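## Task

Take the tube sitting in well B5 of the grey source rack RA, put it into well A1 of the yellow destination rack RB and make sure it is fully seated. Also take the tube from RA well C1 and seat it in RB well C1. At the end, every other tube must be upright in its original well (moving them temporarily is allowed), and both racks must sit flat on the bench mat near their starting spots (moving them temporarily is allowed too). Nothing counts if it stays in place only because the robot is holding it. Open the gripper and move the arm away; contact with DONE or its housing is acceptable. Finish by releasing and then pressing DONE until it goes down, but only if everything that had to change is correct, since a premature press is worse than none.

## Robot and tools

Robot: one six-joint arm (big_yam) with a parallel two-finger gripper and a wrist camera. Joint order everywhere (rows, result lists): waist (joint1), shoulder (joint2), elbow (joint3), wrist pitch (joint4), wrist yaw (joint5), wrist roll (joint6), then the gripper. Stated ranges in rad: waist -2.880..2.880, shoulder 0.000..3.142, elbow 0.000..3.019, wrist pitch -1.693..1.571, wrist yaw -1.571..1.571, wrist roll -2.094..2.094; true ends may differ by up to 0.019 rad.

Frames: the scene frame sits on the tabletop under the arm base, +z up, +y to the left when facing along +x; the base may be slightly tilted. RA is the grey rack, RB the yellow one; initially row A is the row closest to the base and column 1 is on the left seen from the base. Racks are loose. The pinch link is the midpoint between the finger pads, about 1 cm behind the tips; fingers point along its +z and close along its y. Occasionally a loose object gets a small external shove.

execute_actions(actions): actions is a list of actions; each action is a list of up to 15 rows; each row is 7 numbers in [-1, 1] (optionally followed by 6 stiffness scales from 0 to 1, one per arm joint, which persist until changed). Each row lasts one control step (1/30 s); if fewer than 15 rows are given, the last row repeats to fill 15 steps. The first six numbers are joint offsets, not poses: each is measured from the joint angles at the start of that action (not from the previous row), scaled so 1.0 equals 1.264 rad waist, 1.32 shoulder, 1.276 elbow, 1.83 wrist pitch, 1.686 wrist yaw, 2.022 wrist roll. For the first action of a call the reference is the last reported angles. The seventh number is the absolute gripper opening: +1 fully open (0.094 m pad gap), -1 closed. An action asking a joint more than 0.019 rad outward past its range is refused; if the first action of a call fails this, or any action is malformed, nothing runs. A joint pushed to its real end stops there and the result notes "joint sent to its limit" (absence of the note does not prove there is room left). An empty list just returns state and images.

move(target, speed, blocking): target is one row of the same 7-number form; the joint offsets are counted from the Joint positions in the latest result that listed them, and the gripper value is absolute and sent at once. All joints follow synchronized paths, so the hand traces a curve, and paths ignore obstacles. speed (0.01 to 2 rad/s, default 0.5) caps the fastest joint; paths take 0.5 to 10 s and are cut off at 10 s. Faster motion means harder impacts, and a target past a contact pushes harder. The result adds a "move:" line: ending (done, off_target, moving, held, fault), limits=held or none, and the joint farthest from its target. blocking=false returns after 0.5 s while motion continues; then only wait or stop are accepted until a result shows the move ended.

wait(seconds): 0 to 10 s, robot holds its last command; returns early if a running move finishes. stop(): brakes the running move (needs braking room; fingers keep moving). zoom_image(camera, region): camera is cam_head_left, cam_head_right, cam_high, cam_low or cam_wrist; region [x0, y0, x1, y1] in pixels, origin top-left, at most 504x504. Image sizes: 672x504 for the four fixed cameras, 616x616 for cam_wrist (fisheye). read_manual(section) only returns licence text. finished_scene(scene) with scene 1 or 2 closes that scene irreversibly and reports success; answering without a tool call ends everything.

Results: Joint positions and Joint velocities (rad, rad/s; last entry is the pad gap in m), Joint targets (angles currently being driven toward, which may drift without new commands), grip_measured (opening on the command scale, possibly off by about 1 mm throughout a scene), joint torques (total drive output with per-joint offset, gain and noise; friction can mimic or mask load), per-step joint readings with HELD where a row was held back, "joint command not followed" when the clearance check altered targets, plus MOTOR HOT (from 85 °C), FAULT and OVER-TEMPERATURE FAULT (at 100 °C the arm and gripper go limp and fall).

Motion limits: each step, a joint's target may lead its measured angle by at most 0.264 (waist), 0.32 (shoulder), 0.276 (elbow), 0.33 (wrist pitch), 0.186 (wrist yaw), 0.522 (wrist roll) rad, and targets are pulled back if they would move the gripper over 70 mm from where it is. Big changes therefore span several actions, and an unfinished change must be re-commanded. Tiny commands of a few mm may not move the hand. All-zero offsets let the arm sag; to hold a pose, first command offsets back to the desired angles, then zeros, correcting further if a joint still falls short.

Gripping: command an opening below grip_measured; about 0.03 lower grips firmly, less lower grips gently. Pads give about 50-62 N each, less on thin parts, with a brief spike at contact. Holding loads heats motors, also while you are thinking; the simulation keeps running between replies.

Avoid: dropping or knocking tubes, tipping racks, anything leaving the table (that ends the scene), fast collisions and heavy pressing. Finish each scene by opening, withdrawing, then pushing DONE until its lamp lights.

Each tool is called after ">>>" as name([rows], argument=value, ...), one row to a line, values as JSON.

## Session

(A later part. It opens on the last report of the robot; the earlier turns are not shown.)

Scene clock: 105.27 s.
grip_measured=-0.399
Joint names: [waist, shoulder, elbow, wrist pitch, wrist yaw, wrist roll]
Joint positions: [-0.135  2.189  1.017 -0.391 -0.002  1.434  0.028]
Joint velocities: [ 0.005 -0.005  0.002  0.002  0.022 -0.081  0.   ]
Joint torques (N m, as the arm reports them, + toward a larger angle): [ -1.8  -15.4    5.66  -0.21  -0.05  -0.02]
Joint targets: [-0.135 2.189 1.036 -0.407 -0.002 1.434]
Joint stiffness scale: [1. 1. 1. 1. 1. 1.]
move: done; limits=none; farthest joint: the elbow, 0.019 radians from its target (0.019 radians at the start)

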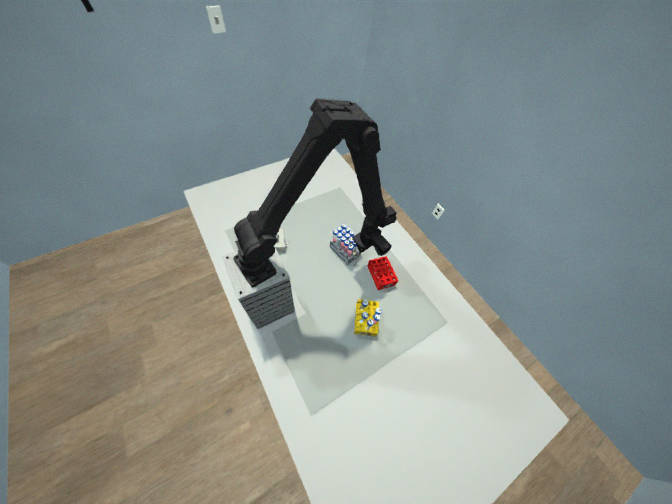

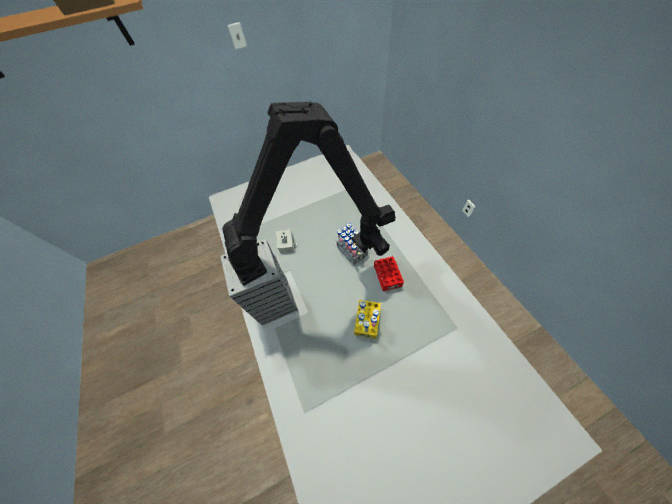

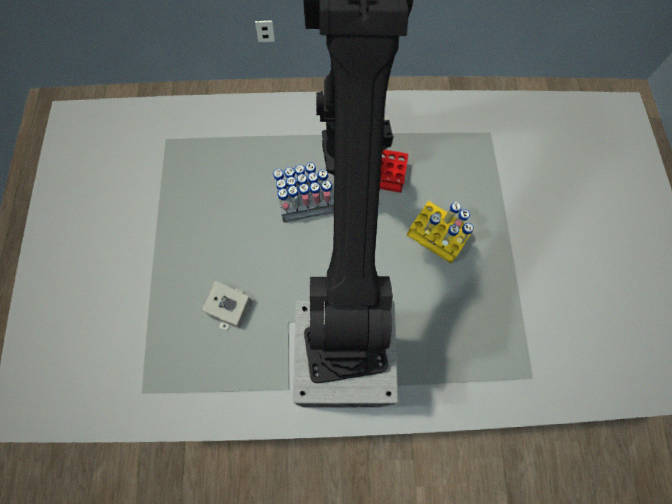

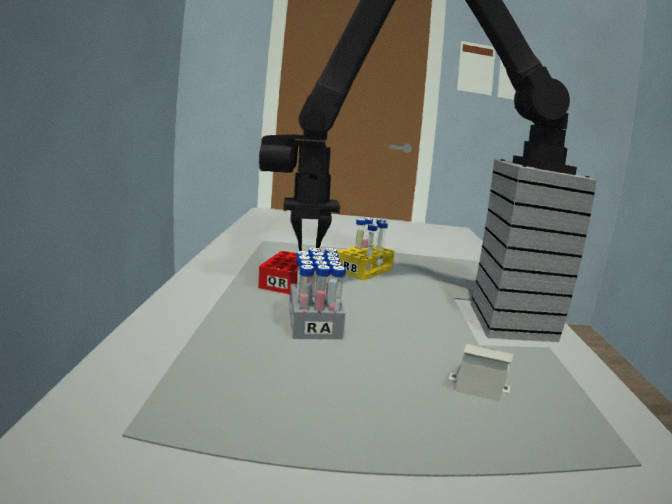

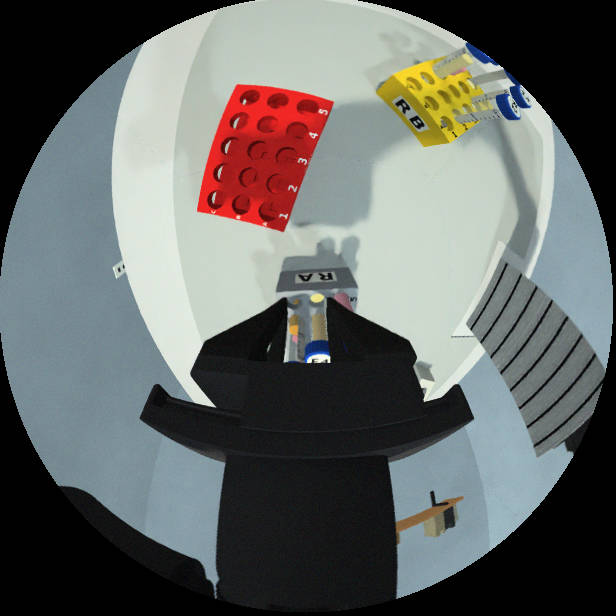

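>>> move(target=[0,0,0.015,-0.014,0,0,-0.4], speed=0.1)

>>> move(target=[0.045,0,0.015,0,0,0,-0.4], speed=0.05)

Scene clock: 109.77 s.
grip_measured=-0.399
Joint names: [waist, shoulder, elbow, wrist pitch, wrist yaw, wrist roll]
Joint positions: [-0.135  2.189  1.017 -0.4   -0.002  1.434  0.028]
Joint velocities: [-0.015 -0.024 -0.002 -0.017  0.022  0.051 -0.   ]
Joint torques (N m, as the arm reports them, + toward a larger angle): [ -2.21 -15.13   5.71  -0.21   0.01  -0.01]
Joint targets: [-0.135 2.189 1.036 -0.416 -0.002 1.434]
Joint stiffness scale: [1. 1. 1. 1. 1. 1.]
move: done; limits=none; farthest joint: the elbow, 0.019 radians from its target (0.019 radians at the start)

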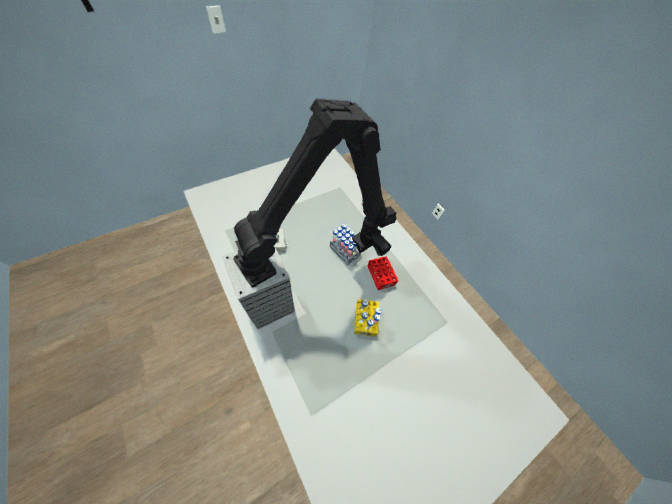

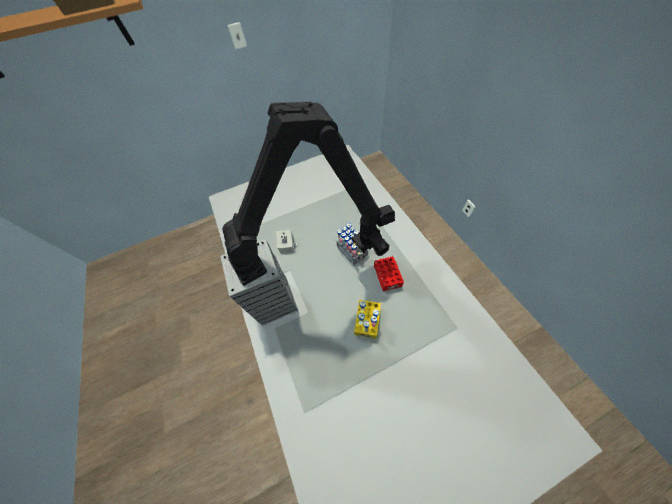

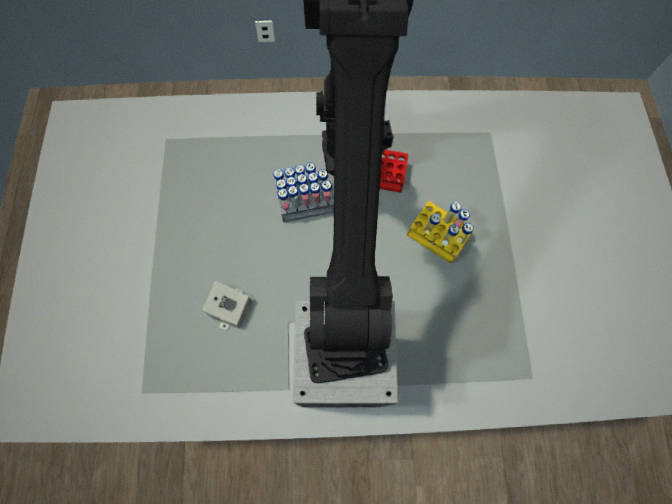

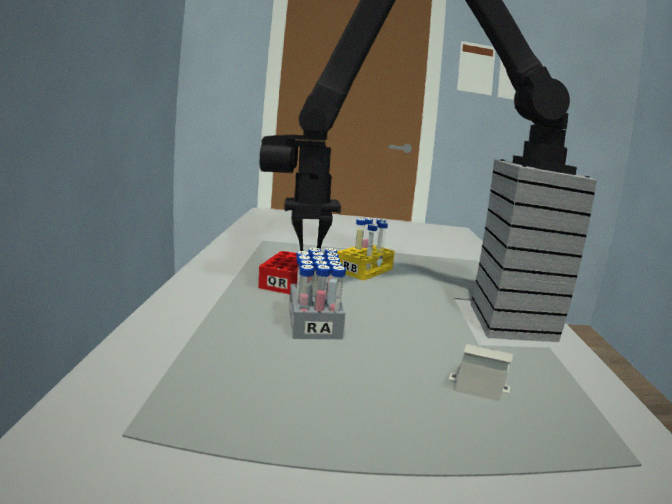

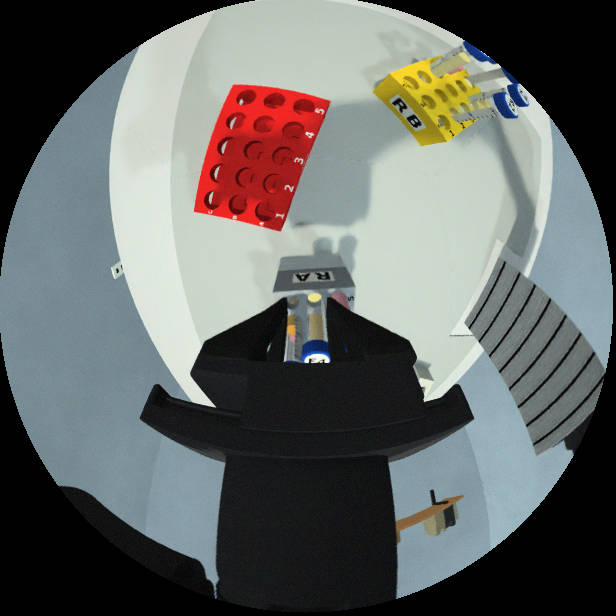

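Scene clock: 111.13 s.
grip_measured=-0.399
Joint names: [waist, shoulder, elbow, wrist pitch, wrist yaw, wrist roll]
Joint positions: [-0.096  2.189  1.017 -0.4   -0.     1.434  0.028]
Joint velocities: [ 0.005 -0.015  0.007  0.017  0.007  0.007  0.   ]
Joint torques (N m, as the arm reports them, + toward a larger angle): [ -0.68 -15.55   5.66   0.39  -0.13  -0.01]
Joint targets: [-0.078 2.189 1.036 -0.400 -0.002 1.434]
Joint stiffness scale: [1. 1. 1. 1. 1. 1.]
move: done; limits=none; farthest joint: the elbow, 0.019 radians from its target (0.019 radians at the start)

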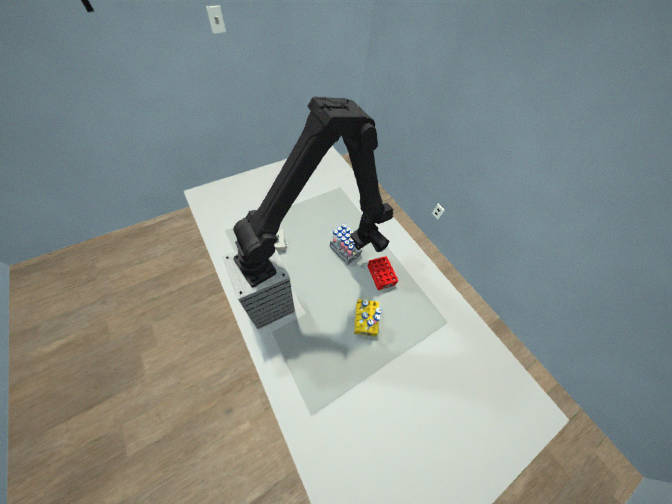

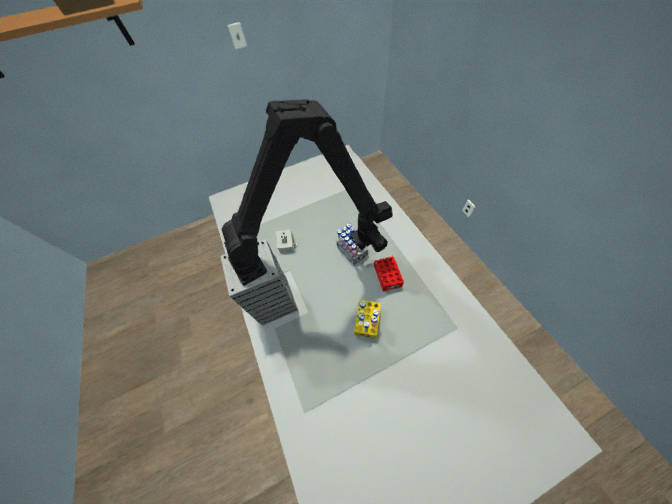

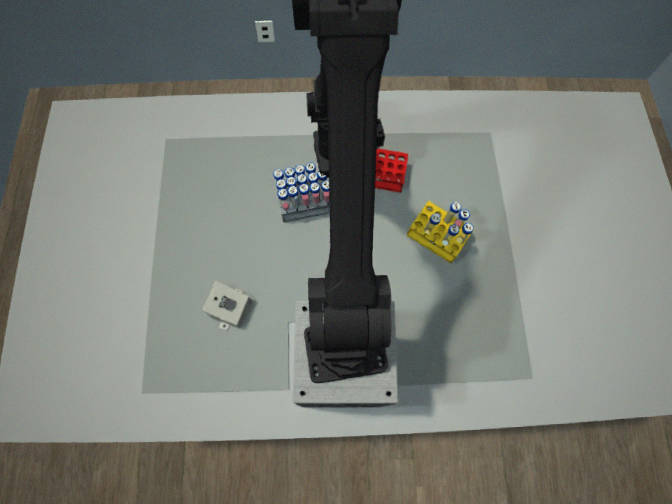

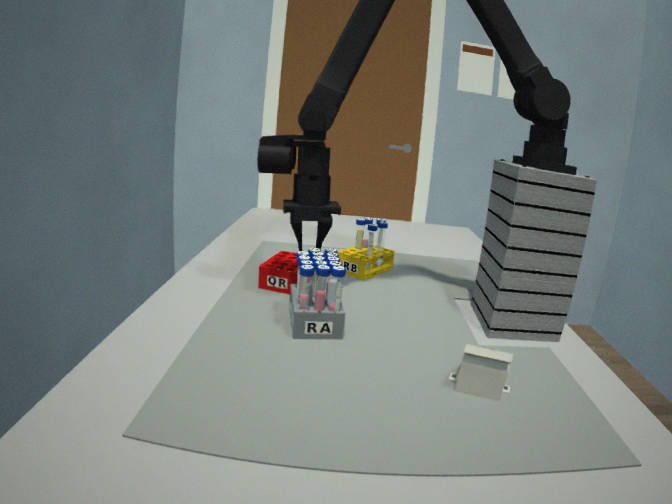

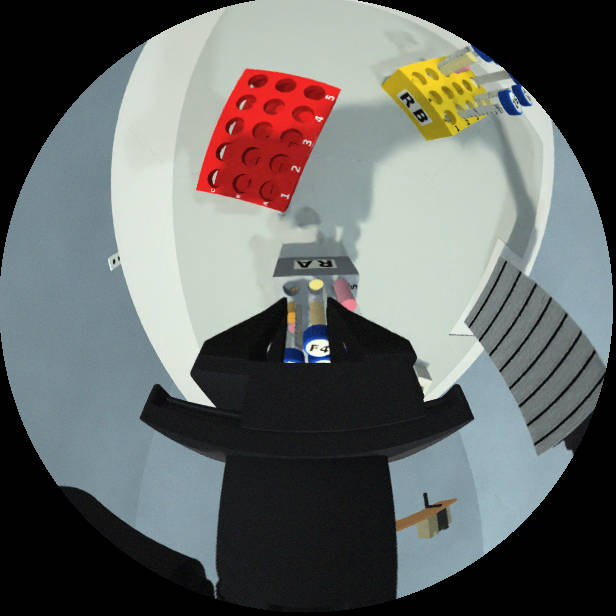

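>>> move(target=[0.025,0,0.015,-0.015,0,0,-0.4], speed=0.05)

>>> move(target=[0,0,0.015,0,0,0,-0.62])

Scene clock: 116.30 s.
grip_measured=-0.399
Joint names: [waist, shoulder, elbow, wrist pitch, wrist yaw, wrist roll]
Joint positions: [-0.087  2.189  1.017 -0.414  0.003  1.434  0.028]
Joint velocities: [ 0.015 -0.005 -0.012  0.012  0.007 -0.007  0.001]
Joint torques (N m, as the arm reports them, + toward a larger angle): [ -0.25 -15.28   5.78  -0.11  -0.16  -0.04]
Joint targets: [-0.065 2.189 1.036 -0.428 -0.000 1.434]
Joint stiffness scale: [1. 1. 1. 1. 1. 1.]
move: off_target; limits=none; farthest joint: the waist, 0.022 radians from its target (0.032 radians at the start)

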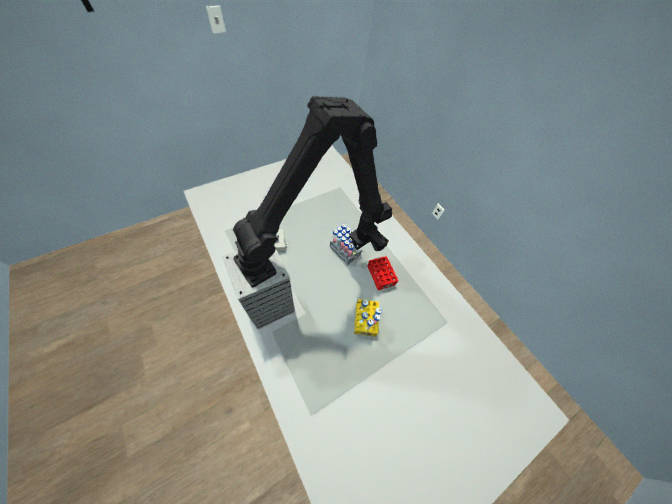

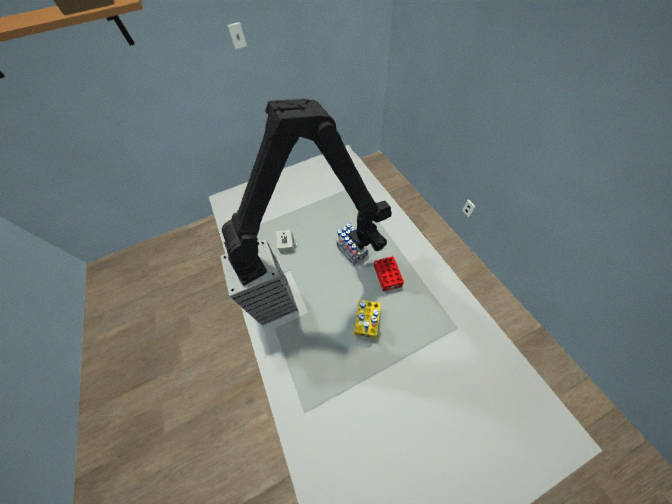

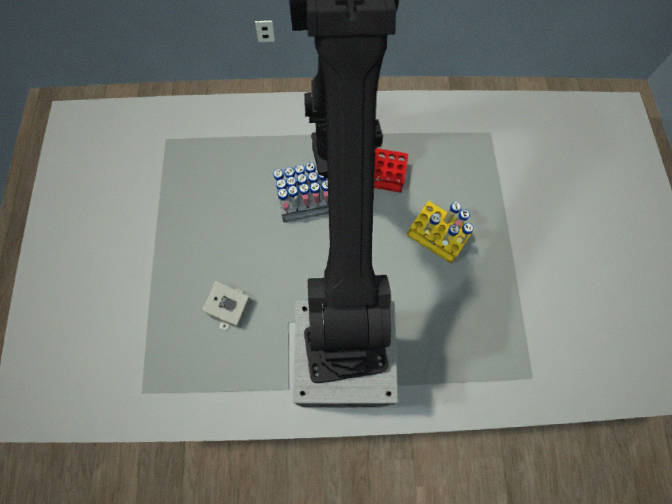

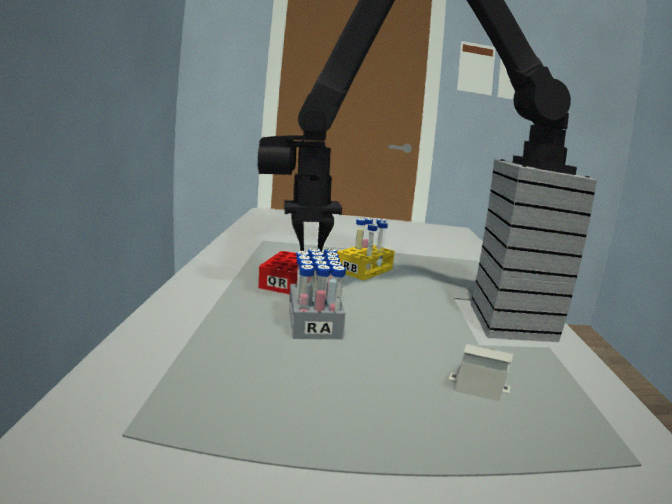

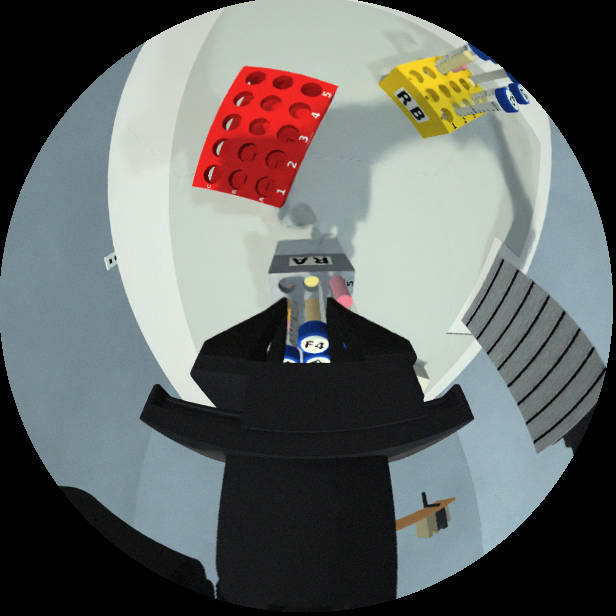

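Scene clock: 117.00 s.
grip_measured=-0.618
Joint names: [waist, shoulder, elbow, wrist pitch, wrist yaw, wrist roll]
Joint positions: [-0.087  2.189  1.017 -0.414  0.007  1.434  0.018]
Joint velocities: [-0.015 -0.015 -0.007 -0.002  0.022 -0.066  0.   ]
Joint torques (N m, as the arm reports them, + toward a larger angle): [ -2.04 -15.93   5.46   0.28  -0.16   0.02]
Joint targets: [-0.087 2.189 1.037 -0.414 0.004 1.434]
Joint stiffness scale: [1. 1. 1. 1. 1. 1.]
move: done; limits=none; farthest joint: the elbow, 0.019 radians from its target (0.019 radians at the start)

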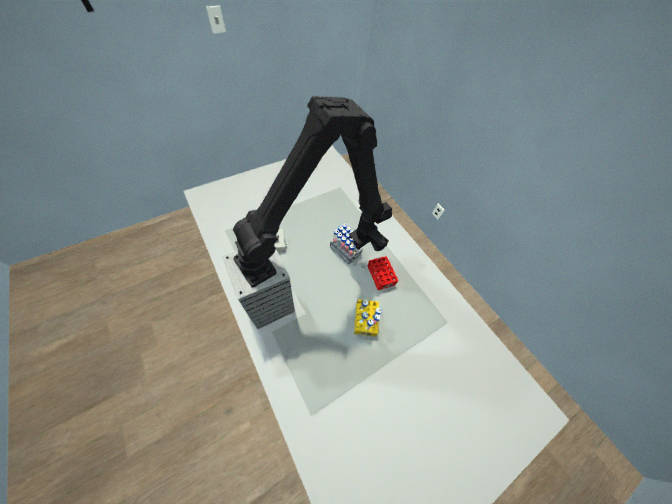

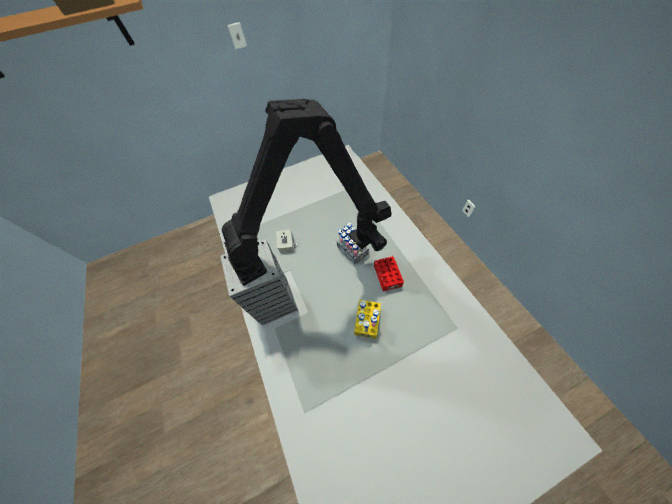

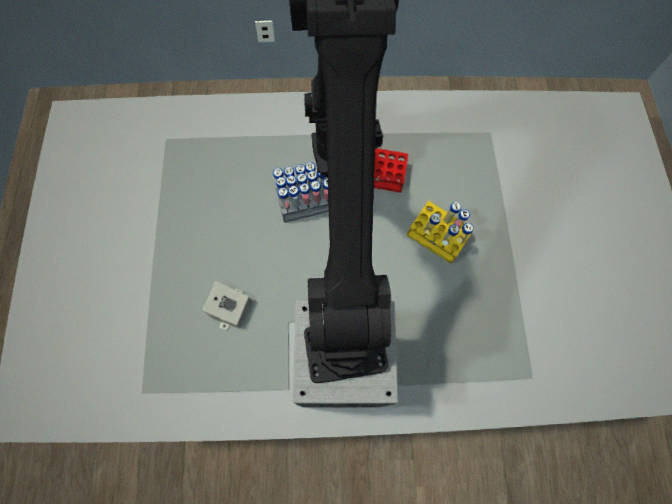

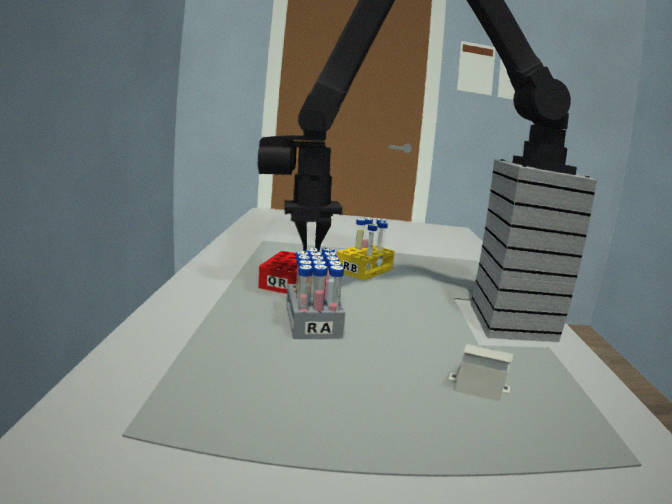

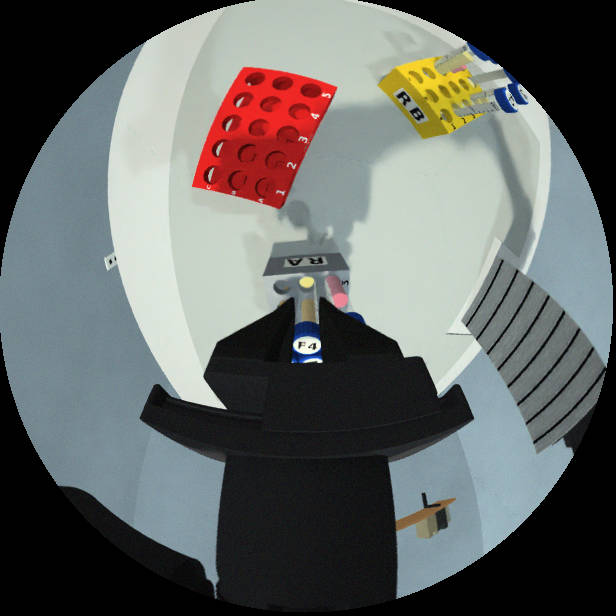

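>>> move(target=[0.035,0,0.015,0,0,0,-0.48], speed=0.05)

>>> move(target=[0.01,0,0.015,0,0,0,-0.62])

Scene clock: 122.23 s.
grip_measured=-0.481
Joint names: [waist, shoulder, elbow, wrist pitch, wrist yaw, wrist roll]
Joint positions: [-0.059  2.189  1.017 -0.414  0.009  1.434  0.024]
Joint velocities: [ 0.015  0.005 -0.007 -0.007 -0.022  0.037 -0.   ]
Joint torques (N m, as the arm reports them, + toward a larger angle): [ -1.47 -14.61   5.72   0.27  -0.11  -0.04]
Joint targets: [-0.043 2.189 1.036 -0.414 0.007 1.434]
Joint stiffness scale: [1. 1. 1. 1. 1. 1.]
move: done; limits=none; farthest joint: the elbow, 0.019 radians from its target (0.019 radians at the start)

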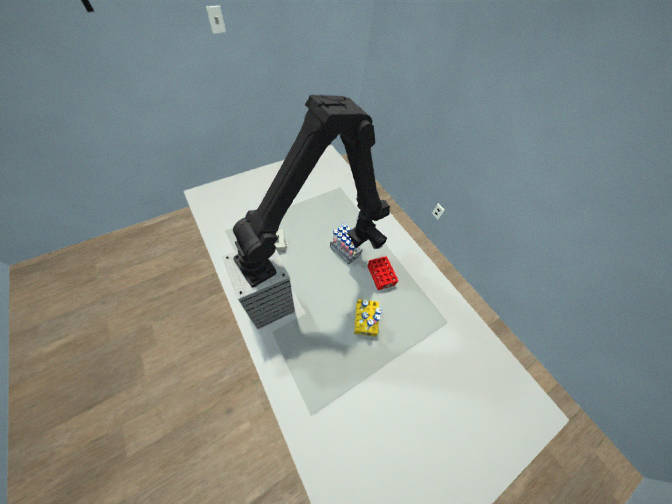

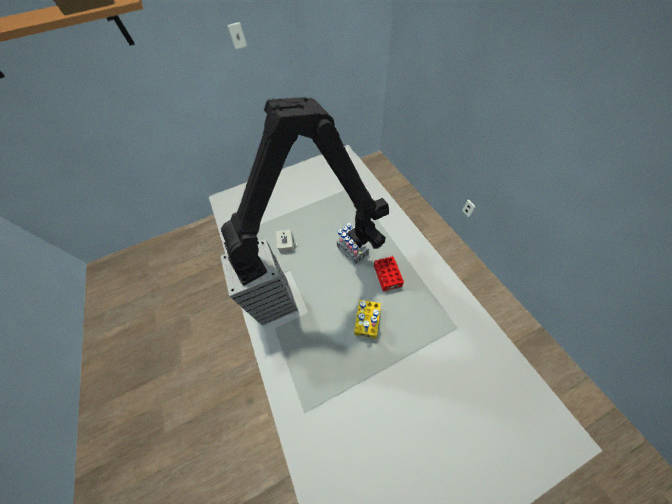

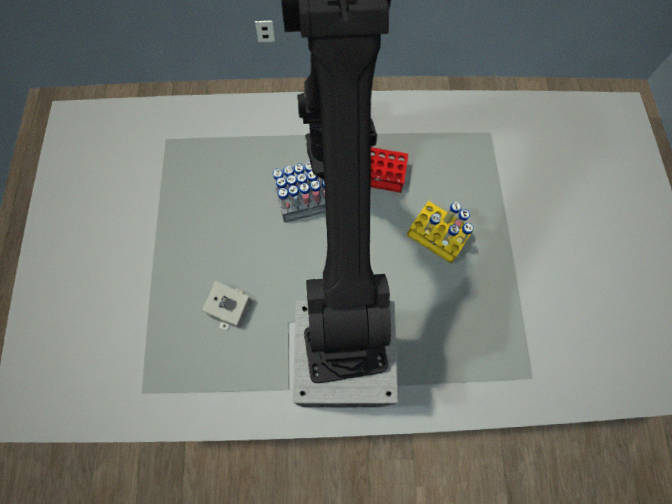

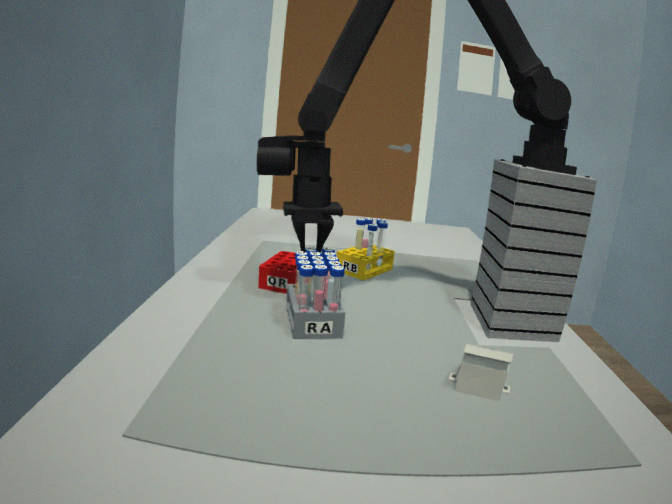

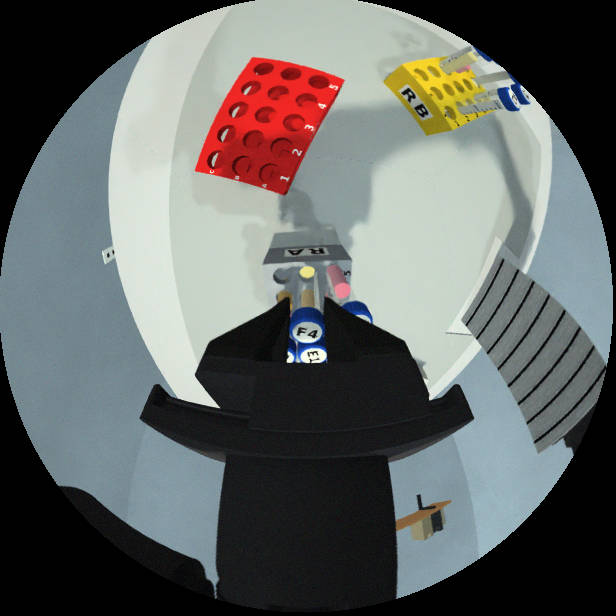

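Scene clock: 122.93 s.
grip_measured=-0.539
Joint names: [waist, shoulder, elbow, wrist pitch, wrist yaw, wrist roll]
Joint positions: [-0.059  2.189  1.017 -0.414  0.009  1.434  0.022]
Joint velocities: [-0.005 -0.005 -0.007 -0.002 -0.051 -0.022  0.   ]
Joint torques (N m, as the arm reports them, + toward a larger angle): [ -1.26 -15.04   5.72   0.42  -0.04  -0.04]
Joint targets: [-0.047 2.189 1.036 -0.414 0.009 1.434]
Joint stiffness scale: [1. 1. 1. 1. 1. 1.]
move: done; limits=none; farthest joint: the elbow, 0.019 radians from its target (0.019 radians at the start)

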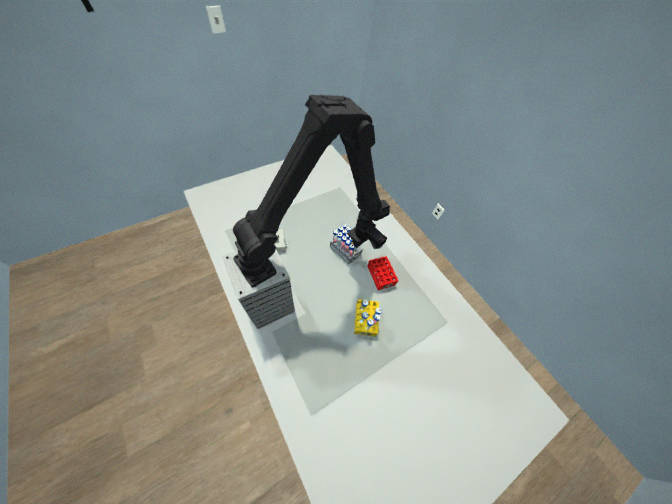

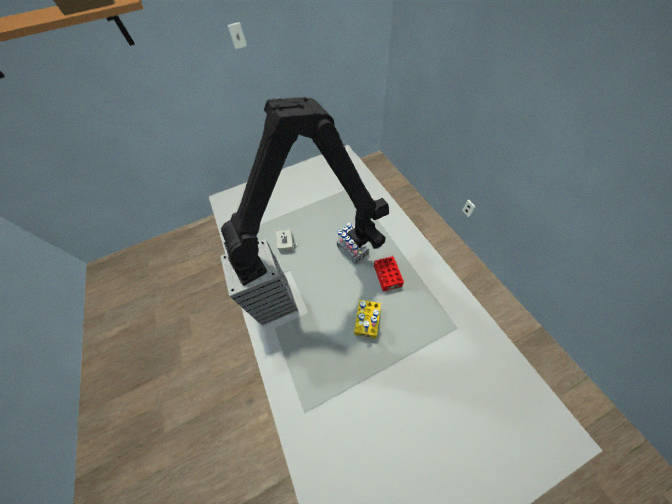

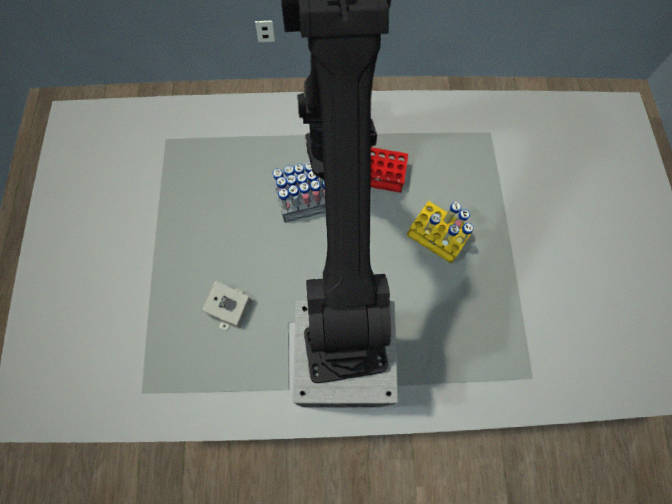

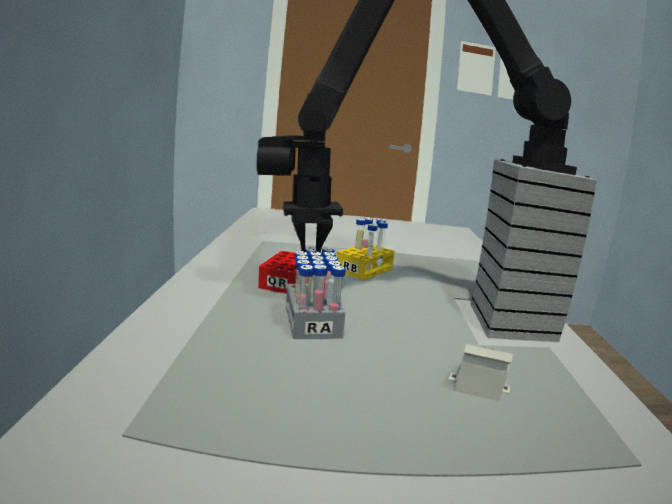

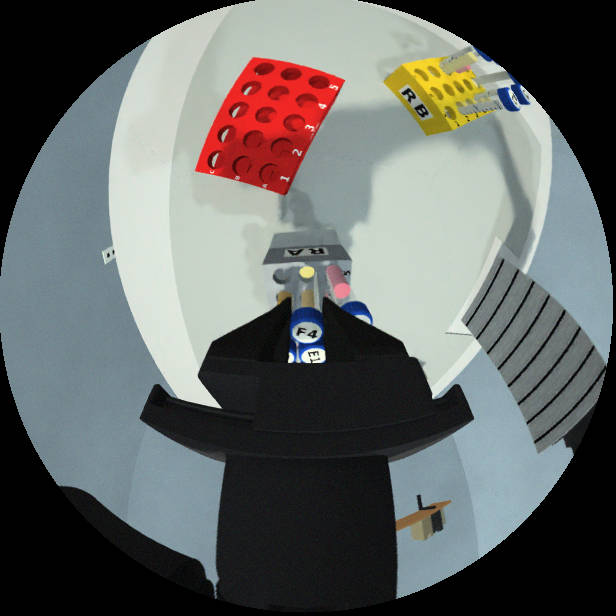

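>>> move(target=[0,-0.242,0,-0.155,0,0,-0.6], speed=0.2)

Scene clock: 131.37 s.
grip_measured=-0.539
Joint names: [waist, shoulder, elbow, wrist pitch, wrist yaw, wrist roll]
Joint positions: [-0.059  1.878  1.014 -0.682  0.009  1.434  0.022]
Joint velocities: [-0.024 -0.005 -0.012  0.007 -0.037 -0.007  0.001]
Joint torques (N m, as the arm reports them, + toward a larger angle): [ -1.96 -14.82   6.9   -0.42  -0.05  -0.02]
Joint targets: [-0.059 1.869 1.017 -0.698 0.009 1.434]
Joint stiffness scale: [1. 1. 1. 1. 1. 1.]
move: done; limits=none; farthest joint: the wrist pitch, 0.016 radians from its target (0.283 radians at the start)

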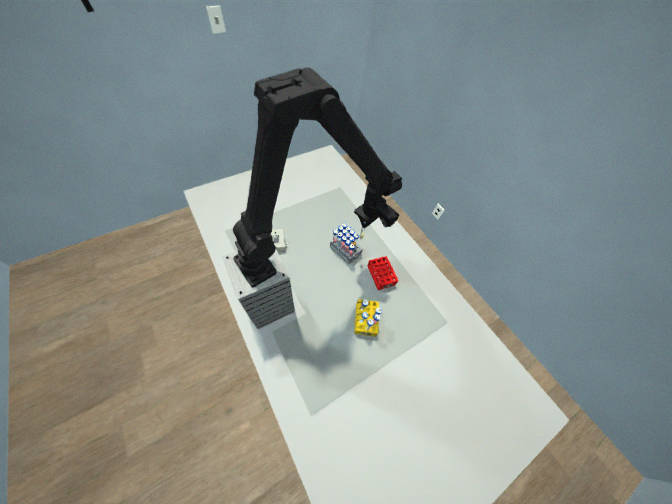

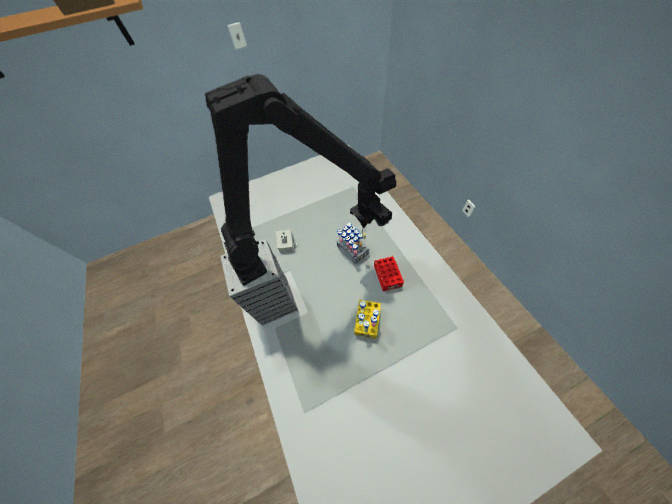

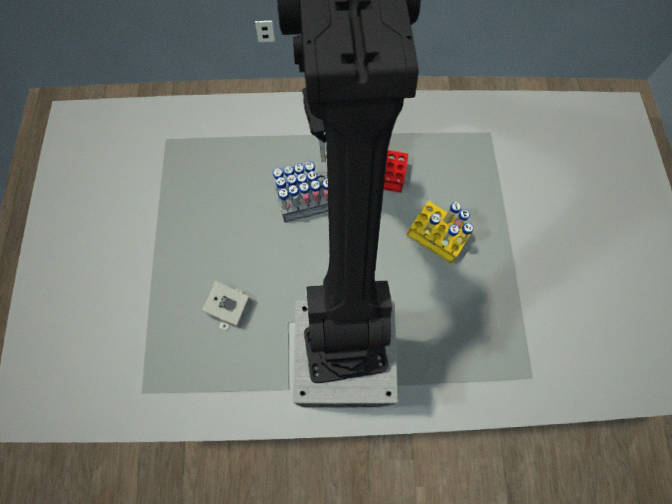

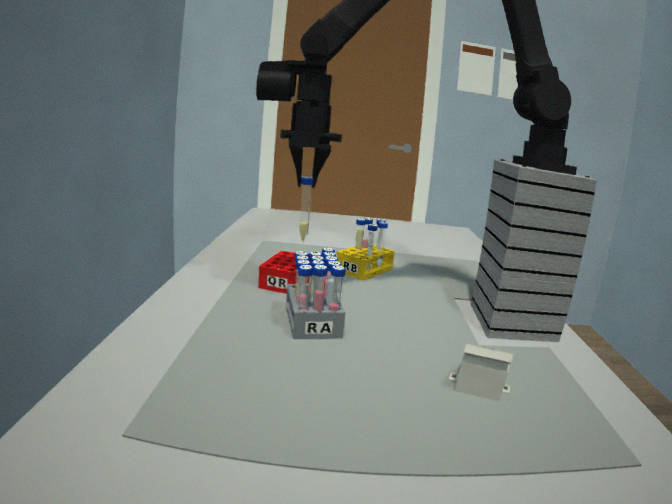

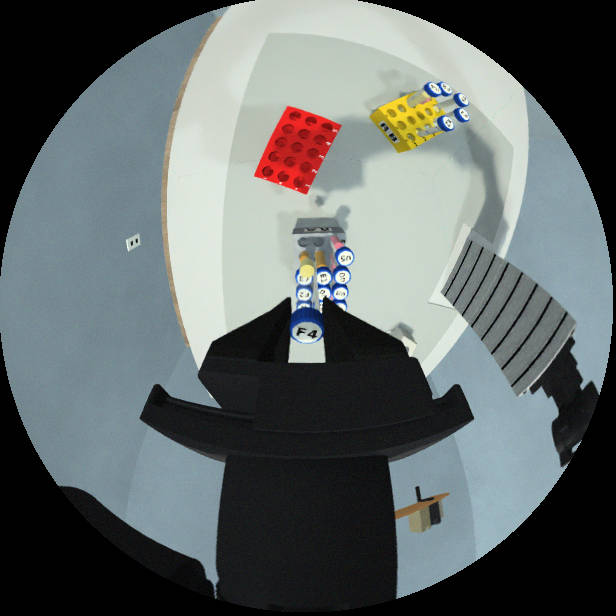

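>>> move(target=[-0.37,0.06,-0.03,0.05,0,0,-0.6], speed=0.4)

Scene clock: 137.07 s.
grip_measured=-0.539
Joint names: [waist, shoulder, elbow, wrist pitch, wrist yaw, wrist roll]
Joint positions: [-0.528  1.945  0.977 -0.608  0.009  1.434  0.022]
Joint velocities: [ 0.005  0.005  0.017  0.002 -0.051 -0.022  0.   ]
Joint torques (N m, as the arm reports them, + toward a larger angle): [ -2.62 -13.31   5.75   1.01   0.01   0.02]
Joint targets: [-0.527 1.957 0.975 -0.590 0.009 1.434]
Joint stiffness scale: [1. 1. 1. 1. 1. 1.]
move: done; limits=none; farthest joint: the wrist pitch, 0.018 radians from its target (0.091 radians at the start)

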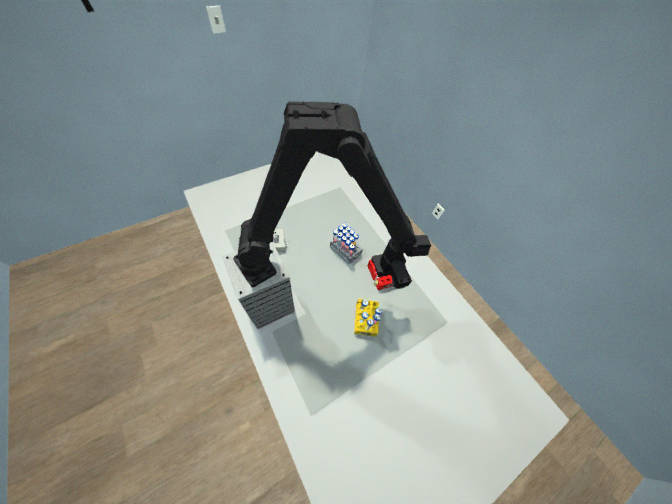

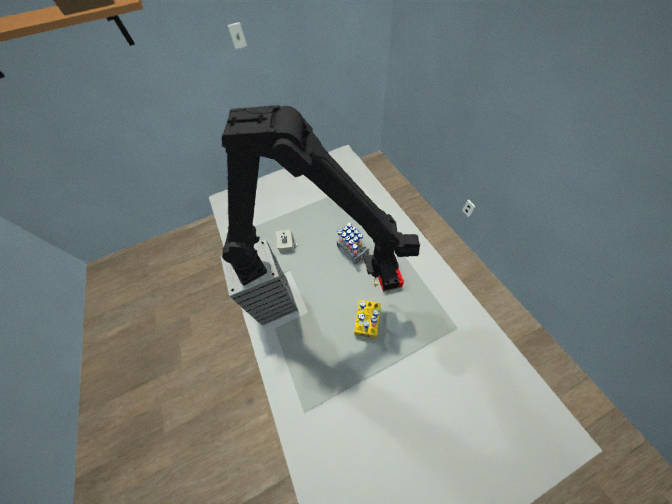

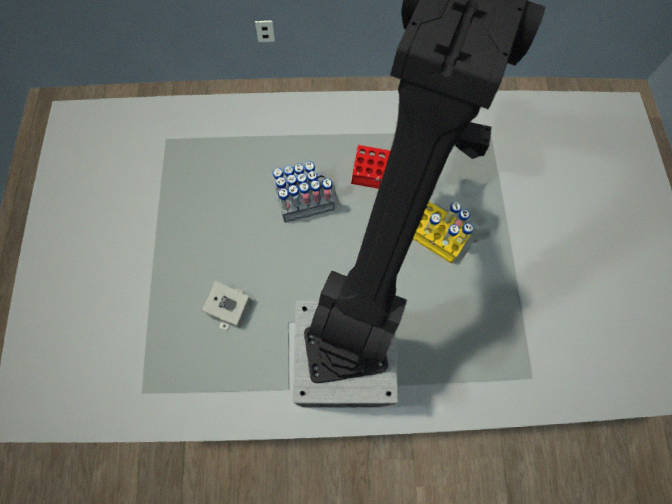

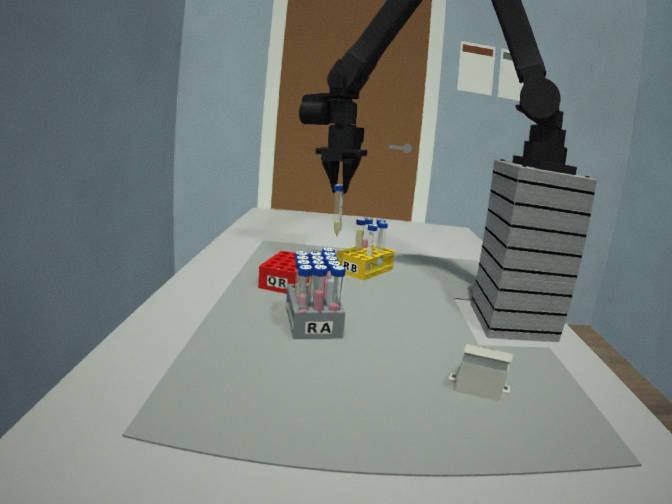

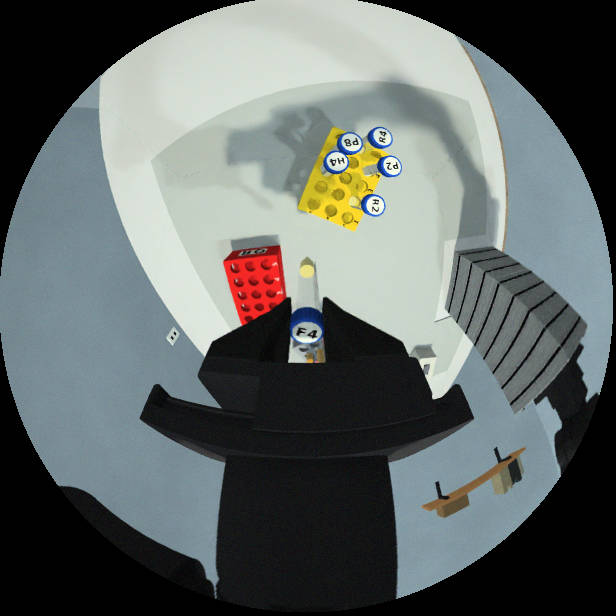

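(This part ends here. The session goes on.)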